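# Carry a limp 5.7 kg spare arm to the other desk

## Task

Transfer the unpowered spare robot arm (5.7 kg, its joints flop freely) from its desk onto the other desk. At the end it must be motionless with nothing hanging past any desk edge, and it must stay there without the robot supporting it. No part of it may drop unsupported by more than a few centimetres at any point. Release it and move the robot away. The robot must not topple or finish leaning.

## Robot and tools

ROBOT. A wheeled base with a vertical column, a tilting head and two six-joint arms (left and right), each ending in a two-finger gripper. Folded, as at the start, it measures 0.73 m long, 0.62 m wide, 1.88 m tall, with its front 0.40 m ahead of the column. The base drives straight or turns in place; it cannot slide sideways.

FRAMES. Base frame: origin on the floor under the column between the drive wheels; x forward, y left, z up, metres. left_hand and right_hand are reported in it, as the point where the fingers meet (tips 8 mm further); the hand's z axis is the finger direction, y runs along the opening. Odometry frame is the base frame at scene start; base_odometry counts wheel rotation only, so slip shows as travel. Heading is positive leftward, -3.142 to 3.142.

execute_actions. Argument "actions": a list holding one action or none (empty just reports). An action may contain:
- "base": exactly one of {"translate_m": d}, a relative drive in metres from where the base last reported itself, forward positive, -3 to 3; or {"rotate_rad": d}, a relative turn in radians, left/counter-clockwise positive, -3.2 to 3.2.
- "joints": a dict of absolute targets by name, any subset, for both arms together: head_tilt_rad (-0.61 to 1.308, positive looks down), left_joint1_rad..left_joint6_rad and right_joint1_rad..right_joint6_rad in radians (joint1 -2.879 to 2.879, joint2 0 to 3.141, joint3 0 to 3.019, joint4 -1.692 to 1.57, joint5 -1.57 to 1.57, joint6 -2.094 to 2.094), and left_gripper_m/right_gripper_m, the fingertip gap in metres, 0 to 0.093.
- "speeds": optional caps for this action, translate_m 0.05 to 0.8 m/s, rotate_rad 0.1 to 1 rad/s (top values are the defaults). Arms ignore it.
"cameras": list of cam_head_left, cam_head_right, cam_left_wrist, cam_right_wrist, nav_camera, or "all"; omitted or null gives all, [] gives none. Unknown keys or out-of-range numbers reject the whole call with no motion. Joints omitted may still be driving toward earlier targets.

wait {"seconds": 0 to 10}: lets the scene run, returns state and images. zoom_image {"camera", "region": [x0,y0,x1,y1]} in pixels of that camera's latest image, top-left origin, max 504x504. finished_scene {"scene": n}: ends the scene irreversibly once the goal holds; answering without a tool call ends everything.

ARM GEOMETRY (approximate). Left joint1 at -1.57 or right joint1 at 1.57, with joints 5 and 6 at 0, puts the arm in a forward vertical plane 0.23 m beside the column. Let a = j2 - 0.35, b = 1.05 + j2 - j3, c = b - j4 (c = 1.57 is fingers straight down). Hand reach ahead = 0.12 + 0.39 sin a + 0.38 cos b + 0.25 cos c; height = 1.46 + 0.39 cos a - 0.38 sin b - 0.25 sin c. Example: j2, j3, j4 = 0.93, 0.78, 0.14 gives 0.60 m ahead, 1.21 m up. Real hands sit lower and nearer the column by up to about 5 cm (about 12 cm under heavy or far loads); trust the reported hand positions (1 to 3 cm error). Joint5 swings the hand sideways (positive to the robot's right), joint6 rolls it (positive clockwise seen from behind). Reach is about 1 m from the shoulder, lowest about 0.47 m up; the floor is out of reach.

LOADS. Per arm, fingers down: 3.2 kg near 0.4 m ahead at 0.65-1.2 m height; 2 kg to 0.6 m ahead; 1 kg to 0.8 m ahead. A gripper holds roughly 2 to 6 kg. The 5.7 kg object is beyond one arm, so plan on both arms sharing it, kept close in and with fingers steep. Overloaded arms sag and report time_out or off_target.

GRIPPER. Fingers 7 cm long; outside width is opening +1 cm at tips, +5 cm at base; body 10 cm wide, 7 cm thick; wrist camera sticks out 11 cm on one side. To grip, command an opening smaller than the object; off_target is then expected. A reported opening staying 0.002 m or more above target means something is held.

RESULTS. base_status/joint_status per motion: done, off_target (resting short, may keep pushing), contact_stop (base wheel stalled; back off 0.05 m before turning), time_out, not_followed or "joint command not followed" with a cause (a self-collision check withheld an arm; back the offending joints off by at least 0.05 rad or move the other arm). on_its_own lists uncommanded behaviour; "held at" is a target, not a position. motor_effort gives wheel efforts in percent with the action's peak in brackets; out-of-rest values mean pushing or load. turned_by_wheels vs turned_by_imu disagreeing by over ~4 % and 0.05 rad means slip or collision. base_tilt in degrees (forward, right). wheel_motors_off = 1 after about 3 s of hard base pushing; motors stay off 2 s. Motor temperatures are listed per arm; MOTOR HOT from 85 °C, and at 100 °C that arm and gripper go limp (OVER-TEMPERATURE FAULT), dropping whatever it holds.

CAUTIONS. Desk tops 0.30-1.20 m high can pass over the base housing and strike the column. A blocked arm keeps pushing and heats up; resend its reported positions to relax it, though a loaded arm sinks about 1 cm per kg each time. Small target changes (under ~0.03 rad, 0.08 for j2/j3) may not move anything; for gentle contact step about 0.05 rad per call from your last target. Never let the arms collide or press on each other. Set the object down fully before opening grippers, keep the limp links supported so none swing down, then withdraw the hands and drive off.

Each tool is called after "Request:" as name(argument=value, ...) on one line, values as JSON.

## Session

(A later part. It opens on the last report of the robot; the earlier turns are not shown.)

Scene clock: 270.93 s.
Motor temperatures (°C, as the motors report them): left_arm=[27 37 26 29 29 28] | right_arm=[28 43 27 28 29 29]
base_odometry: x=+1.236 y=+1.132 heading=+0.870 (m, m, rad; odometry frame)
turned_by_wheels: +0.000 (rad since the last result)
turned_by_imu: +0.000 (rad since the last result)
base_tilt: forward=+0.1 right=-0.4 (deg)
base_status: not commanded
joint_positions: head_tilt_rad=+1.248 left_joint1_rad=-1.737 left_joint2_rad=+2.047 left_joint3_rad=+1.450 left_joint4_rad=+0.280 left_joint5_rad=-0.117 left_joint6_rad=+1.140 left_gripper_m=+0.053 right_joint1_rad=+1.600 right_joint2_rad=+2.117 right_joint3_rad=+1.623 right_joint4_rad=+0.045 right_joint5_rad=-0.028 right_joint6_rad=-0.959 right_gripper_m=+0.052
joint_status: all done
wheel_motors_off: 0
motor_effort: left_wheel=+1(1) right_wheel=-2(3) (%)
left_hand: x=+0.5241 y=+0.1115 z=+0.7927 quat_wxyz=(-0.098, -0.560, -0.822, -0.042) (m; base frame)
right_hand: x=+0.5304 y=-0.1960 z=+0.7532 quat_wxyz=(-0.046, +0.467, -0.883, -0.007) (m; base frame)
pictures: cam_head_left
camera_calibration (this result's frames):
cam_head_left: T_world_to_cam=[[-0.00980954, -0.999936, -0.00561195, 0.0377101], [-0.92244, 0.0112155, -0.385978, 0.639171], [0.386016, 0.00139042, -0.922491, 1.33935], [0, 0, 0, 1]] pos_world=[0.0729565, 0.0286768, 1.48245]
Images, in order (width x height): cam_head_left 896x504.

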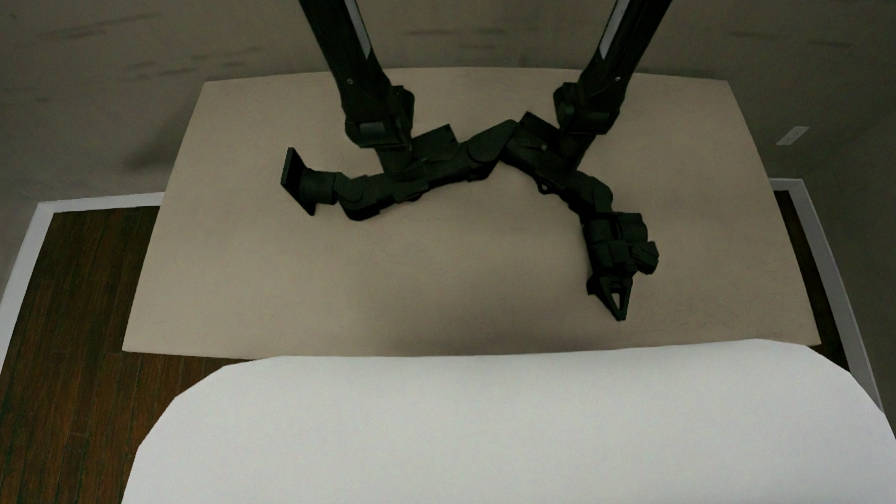

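Request:
execute_actions(actions=[{"joints":{"left_joint2_rad":2.04,"left_joint3_rad":1.49,"right_joint2_rad":2.11,"right_joint3_rad":1.68}}], cameras=[])

Request:
execute_actions(actions=[{"joints":{"left_joint2_rad":2.10,"left_joint3_rad":1.54,"right_joint2_rad":2.16,"right_joint3_rad":1.73}}], cameras=["cam_head_left","cam_left_wrist","cam_right_wrist"])

Scene clock: 274.43 s.
Motor temperatures (°C, as the motors report them): left_arm=[27 37 26 29 29 28] | right_arm=[28 43 27 28 30 29]
base_odometry: x=+1.236 y=+1.132 heading=+0.870 (m, m, rad; odometry frame)
turned_by_wheels: +0.000 (rad since the last result)
turned_by_imu: +0.000 (rad since the last result)
base_tilt: forward=+0.1 right=-0.4 (deg)
base_status: not commanded
joint_positions: head_tilt_rad=+1.248 left_joint1_rad=-1.737 left_joint2_rad=+2.050 left_joint3_rad=+1.457 left_joint4_rad=+0.273 left_joint5_rad=-0.116 left_joint6_rad=+1.140 left_gripper_m=+0.053 right_joint1_rad=+1.600 right_joint2_rad=+2.122 right_joint3_rad=+1.631 right_joint4_rad=+0.039 right_joint5_rad=-0.028 right_joint6_rad=-0.958 right_gripper_m=+0.052
joint_status: all done
wheel_motors_off: 0
motor_effort: left_wheel=+2(2) right_wheel=-2(2) (%)
left_hand: x=+0.5240 y=+0.1111 z=+0.7910 quat_wxyz=(-0.096, -0.560, -0.822, -0.041) (m; base frame)
right_hand: x=+0.5307 y=-0.1960 z=+0.7515 quat_wxyz=(-0.045, +0.467, -0.883, -0.008) (m; base frame)
pictures: none
No camera images: the call's "cameras" was empty. Leave "cameras" out to get every camera's image.

Scene clock: 275.07 s.
Motor temperatures (°C, as the motors report them): left_arm=[27 36 26 29 29 28] | right_arm=[28 43 27 28 30 29]
base_odometry: x=+1.236 y=+1.132 heading=+0.870 (m, m, rad; odometry frame)
turned_by_wheels: +0.000 (rad since the last result)
turned_by_imu: +0.000 (rad since the last result)
base_tilt: forward=+0.1 right=-0.5 (deg)
base_status: not commanded
joint_positions: head_tilt_rad=+1.248 left_joint1_rad=-1.736 left_joint2_rad=+2.065 left_joint3_rad=+1.503 left_joint4_rad=+0.266 left_joint5_rad=-0.107 left_joint6_rad=+1.171 left_gripper_m=+0.053 right_joint1_rad=+1.597 right_joint2_rad=+2.133 right_joint3_rad=+1.659 right_joint4_rad=+0.023 right_joint5_rad=-0.020 right_joint6_rad=-0.927 right_gripper_m=+0.052
joint_status: all done
wheel_motors_off: 0
motor_effort: left_wheel=+3(4) right_wheel=+0(1) (%)
left_hand: x=+0.5406 y=+0.1077 z=+0.7863 quat_wxyz=(-0.108, -0.571, -0.812, -0.044) (m; base frame)
right_hand: x=+0.5364 y=-0.2001 z=+0.7475 quat_wxyz=(-0.042, +0.453, -0.891, -0.003) (m; base frame)
pictures: cam_head_left, cam_left_wrist, cam_right_wrist
camera_calibration (this result's frames):
cam_head_left: T_world_to_cam=[[-0.00980954, -0.999936, -0.00561195, 0.0377101], [-0.92244, 0.0112155, -0.385978, 0.639171], [0.386016, 0.00139042, -0.922491, 1.33935], [0, 0, 0, 1]] pos_world=[0.0729565, 0.0286768, 1.48245]
cam_left_wrist: T_world_to_cam=[[-0.918637, -0.340357, -0.200655, 0.688519], [-0.395098, 0.789115, 0.470315, -0.239808], [-0.00173556, 0.511327, -0.859385, 0.744187], [0, 0, 0, 1]] pos_world=[0.539043, 0.0430559, 0.890483]
cam_right_wrist: T_world_to_cam=[[0.80685, -0.589902, 0.0317621, -0.572115], [-0.514654, -0.675497, 0.528048, -0.253292], [-0.290041, -0.442402, -0.84862, 0.822504], [0, 0, 0, 1]] pos_world=[0.569813, -0.144712, 0.849915]
Images, in order (width x height): cam_head_left 896x504, cam_left_wrist 616x616, cam_right_wrist 616x616.

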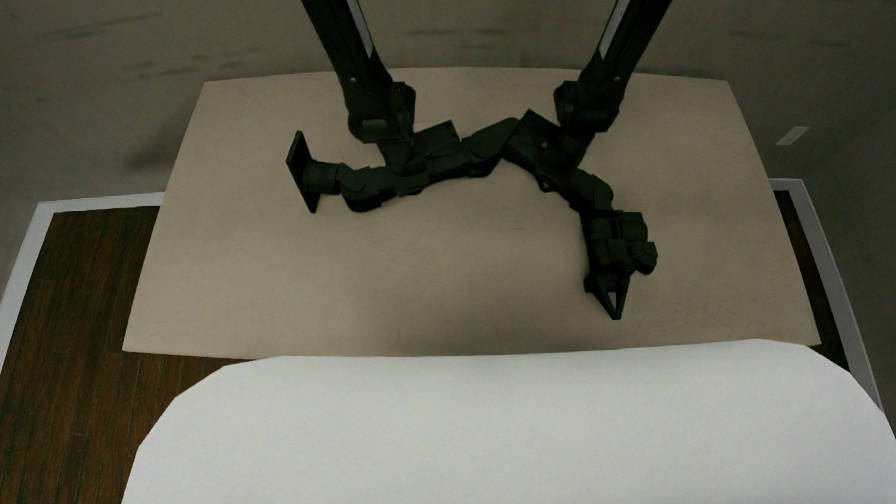

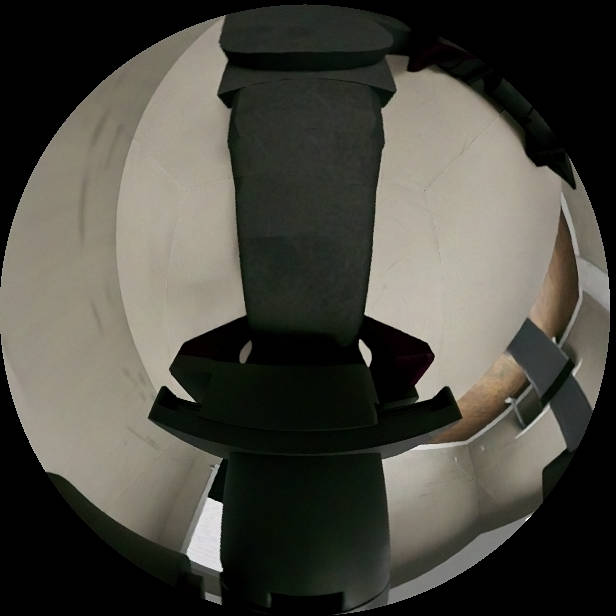

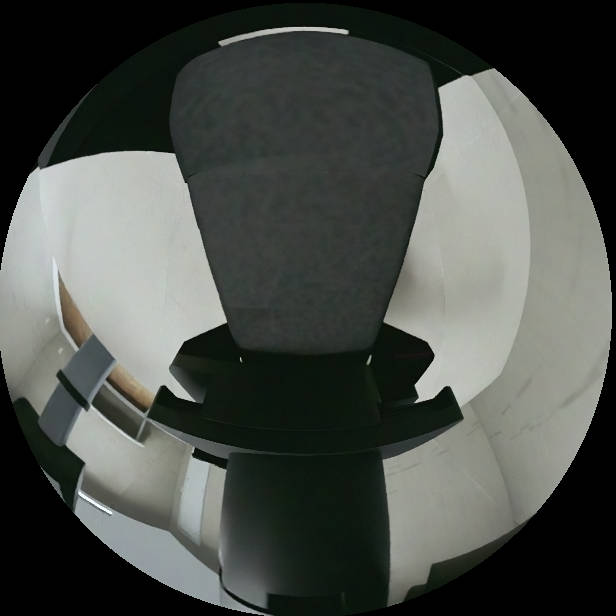

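Resting. Ease the push and release.

Request:
execute_actions(actions=[{"joints":{"left_joint2_rad":2.06,"left_joint3_rad":1.50,"right_joint2_rad":2.13,"right_joint3_rad":1.66,"left_gripper_m":0.063,"right_gripper_m":0.063}}], cameras=["cam_head_left"])

Request:
execute_actions(actions=[{"joints":{"left_gripper_m":0.09,"right_gripper_m":0.09}}], cameras=["cam_head_left"])

Request:
execute_actions(actions=[{"joints":{"left_joint2_rad":1.90,"left_joint3_rad":1.34,"right_joint2_rad":1.97,"right_joint3_rad":1.50}}], cameras=["cam_head_left"])

Scene clock: 279.57 s.
Motor temperatures (°C, as the motors report them): left_arm=[27 36 27 29 29 28] | right_arm=[28 42 28 28 30 29]
base_odometry: x=+1.236 y=+1.132 heading=+0.870 (m, m, rad; odometry frame)
turned_by_wheels: +0.000 (rad since the last result)
turned_by_imu: +0.000 (rad since the last result)
base_tilt: forward=+0.1 right=-0.4 (deg)
base_status: not commanded
joint_positions: head_tilt_rad=+1.248 left_joint1_rad=-1.737 left_joint2_rad=+2.064 left_joint3_rad=+1.500 left_joint4_rad=+0.266 left_joint5_rad=-0.103 left_joint6_rad=+1.158 left_gripper_m=+0.063 right_joint1_rad=+1.591 right_joint2_rad=+2.131 right_joint3_rad=+1.656 right_joint4_rad=+0.031 right_joint5_rad=-0.007 right_joint6_rad=-0.926 right_gripper_m=+0.063
joint_status: all done
wheel_motors_off: 0
motor_effort: left_wheel=+2(4) right_wheel=-1(1) (%)
left_hand: x=+0.5399 y=+0.1062 z=+0.7868 quat_wxyz=(-0.109, -0.566, -0.816, -0.041) (m; base frame)
right_hand: x=+0.5375 y=-0.2075 z=+0.7479 quat_wxyz=(-0.041, +0.451, -0.892, +0.007) (m; base frame)
pictures: cam_head_left
camera_calibration (this result's frames):
cam_head_left: T_world_to_cam=[[-0.00980954, -0.999936, -0.00561195, 0.0377101], [-0.92244, 0.0112155, -0.385978, 0.639171], [0.386017, 0.00139042, -0.922491, 1.33935], [0, 0, 0, 1]] pos_world=[0.0729565, 0.0286768, 1.48245]
Images, in order (width x height): cam_head_left 896x504.

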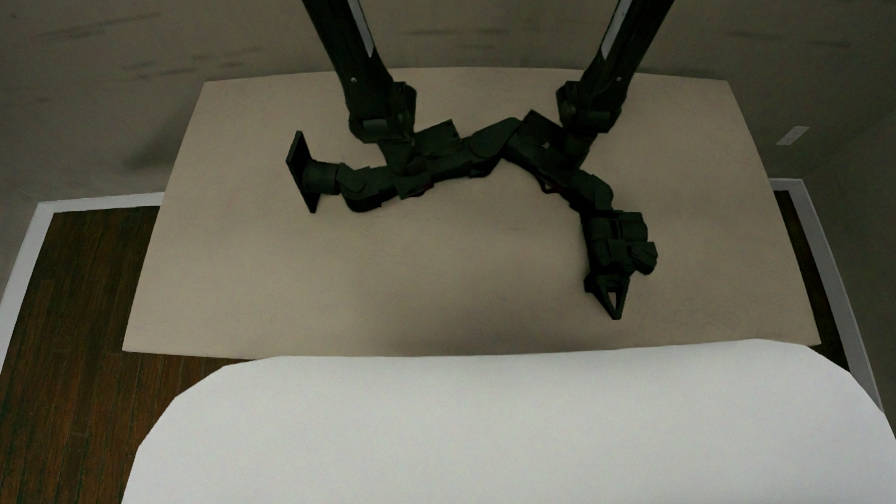

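Scene clock: 280.23 s.
Motor temperatures (°C, as the motors report them): left_arm=[27 36 27 29 29 28] | right_arm=[28 42 28 28 30 29]
base_odometry: x=+1.236 y=+1.132 heading=+0.870 (m, m, rad; odometry frame)
turned_by_wheels: +0.000 (rad since the last result)
turned_by_imu: +0.000 (rad since the last result)
base_tilt: forward=+0.1 right=-0.4 (deg)
base_status: not commanded
joint_positions: head_tilt_rad=+1.248 left_joint1_rad=-1.737 left_joint2_rad=+2.064 left_joint3_rad=+1.500 left_joint4_rad=+0.266 left_joint5_rad=-0.103 left_joint6_rad=+1.158 left_gripper_m=+0.090 right_joint1_rad=+1.572 right_joint2_rad=+2.131 right_joint3_rad=+1.656 right_joint4_rad=+0.036 right_joint5_rad=-0.002 right_joint6_rad=-0.926 right_gripper_m=+0.090
joint_status: all done
wheel_motors_off: 0
motor_effort: left_wheel=+2(2) right_wheel=-1(1) (%)
left_hand: x=+0.5399 y=+0.1062 z=+0.7868 quat_wxyz=(-0.109, -0.566, -0.816, -0.041) (m; base frame)
right_hand: x=+0.5387 y=-0.2241 z=+0.7479 quat_wxyz=(-0.038, +0.447, -0.894, +0.017) (m; base frame)
pictures: cam_head_left
camera_calibration (this result's frames):
cam_head_left: T_world_to_cam=[[-0.00980954, -0.999936, -0.00561195, 0.0377101], [-0.92244, 0.0112155, -0.385978, 0.639171], [0.386016, 0.00139042, -0.922491, 1.33935], [0, 0, 0, 1]] pos_world=[0.0729565, 0.0286768, 1.48245]
Images, in order (width x height): cam_head_left 896x504.

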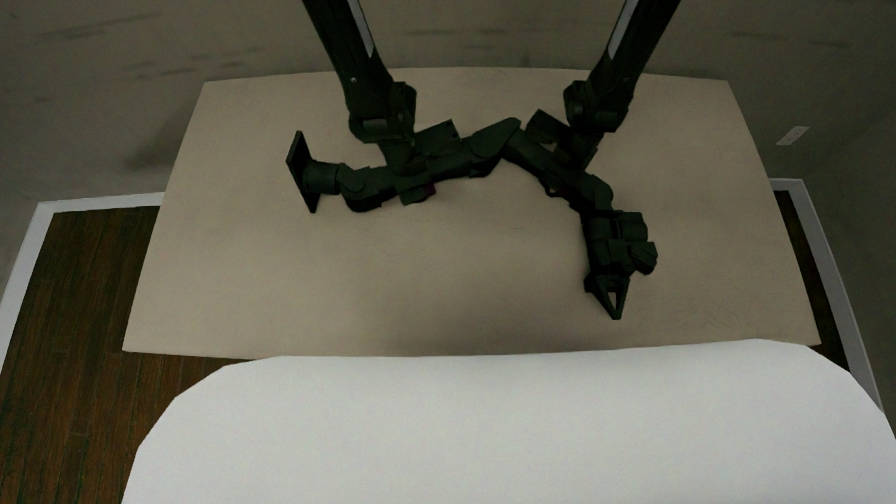

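Scene clock: 281.33 s.
Motor temperatures (°C, as the motors report them): left_arm=[27 36 26 29 29 28] | right_arm=[28 42 28 28 30 29]
base_odometry: x=+1.236 y=+1.132 heading=+0.870 (m, m, rad; odometry frame)
turned_by_wheels: +0.000 (rad since the last result)
turned_by_imu: +0.000 (rad since the last result)
base_tilt: forward=+0.1 right=-0.3 (deg)
base_status: not commanded
joint_positions: head_tilt_rad=+1.248 left_joint1_rad=-1.737 left_joint2_rad=+1.893 left_joint3_rad=+1.341 left_joint4_rad=+0.266 left_joint5_rad=-0.103 left_joint6_rad=+1.157 left_gripper_m=+0.090 right_joint1_rad=+1.574 right_joint2_rad=+1.978 right_joint3_rad=+1.495 right_joint4_rad=+0.036 right_joint5_rad=-0.002 right_joint6_rad=-0.928 right_gripper_m=+0.090
joint_status: all done
wheel_motors_off: 0
motor_effort: left_wheel=+2(3) right_wheel=-1(1) (%)
left_hand: x=+0.5513 y=+0.1148 z=+0.8521 quat_wxyz=(-0.114, -0.565, -0.816, -0.044) (m; base frame)
right_hand: x=+0.5417 y=-0.2223 z=+0.8057 quat_wxyz=(-0.035, +0.448, -0.893, +0.015) (m; base frame)
pictures: cam_head_left
camera_calibration (this result's frames):
cam_head_left: T_world_to_cam=[[-0.00980954, -0.999936, -0.00561195, 0.0377101], [-0.92244, 0.0112155, -0.385978, 0.63917], [0.386016, 0.00139042, -0.922491, 1.33935], [0, 0, 0, 1]] pos_world=[0.0729565, 0.0286768, 1.48245]
Images, in order (width x height): cam_head_left 896x504.

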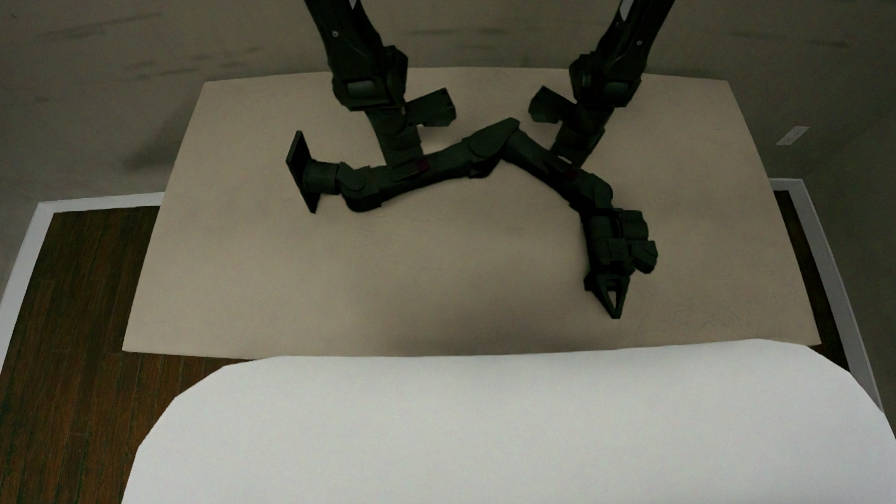

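Request:
execute_actions(actions=[{"joints":{"left_joint2_rad":1.55,"left_joint3_rad":0.99,"right_joint2_rad":1.60,"right_joint3_rad":1.12}}], cameras=["cam_head_left"])

Request:
execute_actions(actions=[{"base":{"translate_m":-0.8},"joints":{"head_tilt_rad":0.8}}], cameras=["cam_head_left"])

Scene clock: 285.83 s.
Motor temperatures (°C, as the motors report them): left_arm=[27 35 26 29 29 28] | right_arm=[28 41 27 28 29 29]
base_odometry: x=+1.236 y=+1.132 heading=+0.870 (m, m, rad; odometry frame)
turned_by_wheels: +0.000 (rad since the last result)
turned_by_imu: +0.000 (rad since the last result)
base_tilt: forward=+0.2 right=-0.3 (deg)
base_status: not commanded
joint_positions: head_tilt_rad=+1.248 left_joint1_rad=-1.737 left_joint2_rad=+1.532 left_joint3_rad=+0.997 left_joint4_rad=+0.268 left_joint5_rad=-0.103 left_joint6_rad=+1.157 left_gripper_m=+0.090 right_joint1_rad=+1.574 right_joint2_rad=+1.592 right_joint3_rad=+1.125 right_joint4_rad=+0.041 right_joint5_rad=-0.002 right_joint6_rad=-0.928 right_gripper_m=+0.090
joint_status: all done
wheel_motors_off: 0
motor_effort: left_wheel=+2(2) right_wheel=-1(1) (%)
left_hand: x=+0.5349 y=+0.1358 z=+0.9868 quat_wxyz=(-0.122, -0.563, -0.816, -0.049) (m; base frame)
right_hand: x=+0.5344 y=-0.2228 z=+0.9531 quat_wxyz=(-0.045, +0.448, -0.893, +0.020) (m; base frame)
pictures: cam_head_left
camera_calibration (this result's frames):
cam_head_left: T_world_to_cam=[[-0.00980954, -0.999936, -0.00561195, 0.0377101], [-0.92244, 0.0112155, -0.385978, 0.639171], [0.386016, 0.00139042, -0.922491, 1.33935], [0, 0, 0, 1]] pos_world=[0.0729565, 0.0286768, 1.48245]
Images, in order (width x height): cam_head_left 896x504.

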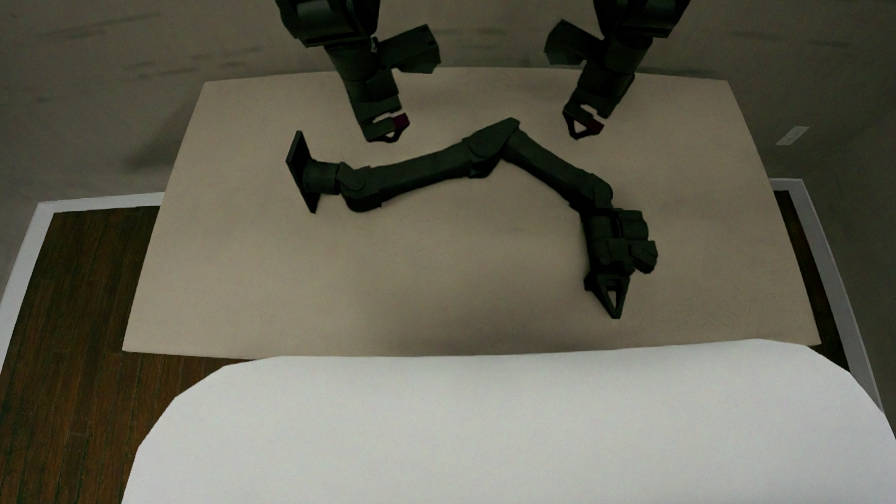

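Scene clock: 288.70 s.
Motor temperatures (°C, as the motors report them): left_arm=[27 35 26 29 29 28] | right_arm=[28 41 27 28 29 29]
base_odometry: x=+0.720 y=+0.520 heading=+0.870 (m, m, rad; odometry frame)
turned_by_wheels: +0.001 (rad since the last result)
turned_by_imu: +0.003 (rad since the last result)
base_tilt: forward=+0.0 right=-0.5 (deg)
base_status: done
joint_positions: head_tilt_rad=+0.815 left_joint1_rad=-1.738 left_joint2_rad=+1.537 left_joint3_rad=+0.991 left_joint4_rad=+0.268 left_joint5_rad=-0.103 left_joint6_rad=+1.157 left_gripper_m=+0.090 right_joint1_rad=+1.574 right_joint2_rad=+1.594 right_joint3_rad=+1.119 right_joint4_rad=+0.041 right_joint5_rad=-0.002 right_joint6_rad=-0.928 right_gripper_m=+0.090
joint_status: all done
wheel_motors_off: 0
motor_effort: left_wheel=+1(51) right_wheel=-1(45) (%)
left_hand: x=+0.5291 y=+0.1355 z=+0.9848 quat_wxyz=(-0.118, -0.564, -0.816, -0.046) (m; base frame)
right_hand: x=+0.5292 y=-0.2229 z=+0.9517 quat_wxyz=(-0.041, +0.448, -0.893, +0.018) (m; base frame)
pictures: cam_head_left
camera_calibration (this result's frames):
cam_head_left: T_world_to_cam=[[-0.00654792, -0.999936, -0.00921119, 0.0430899], [-0.675229, 0.0112155, -0.737523, 1.16819], [0.737579, 0.00139042, -0.675259, 0.941032], [0, 0, 0, 1]] pos_world=[0.0949917, 0.0286768, 1.4974]
Images, in order (width x height): cam_head_left 896x504.

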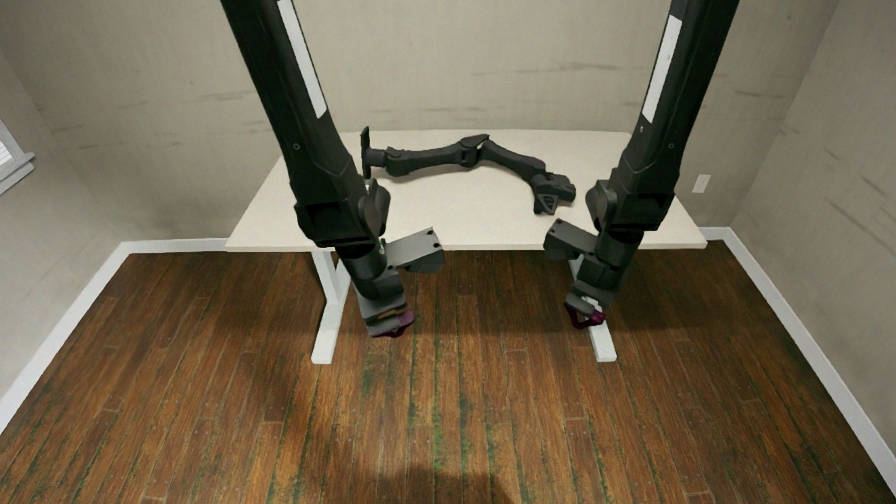

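Request:
finished_scene(scene=2)

The scene is finished: the task was done.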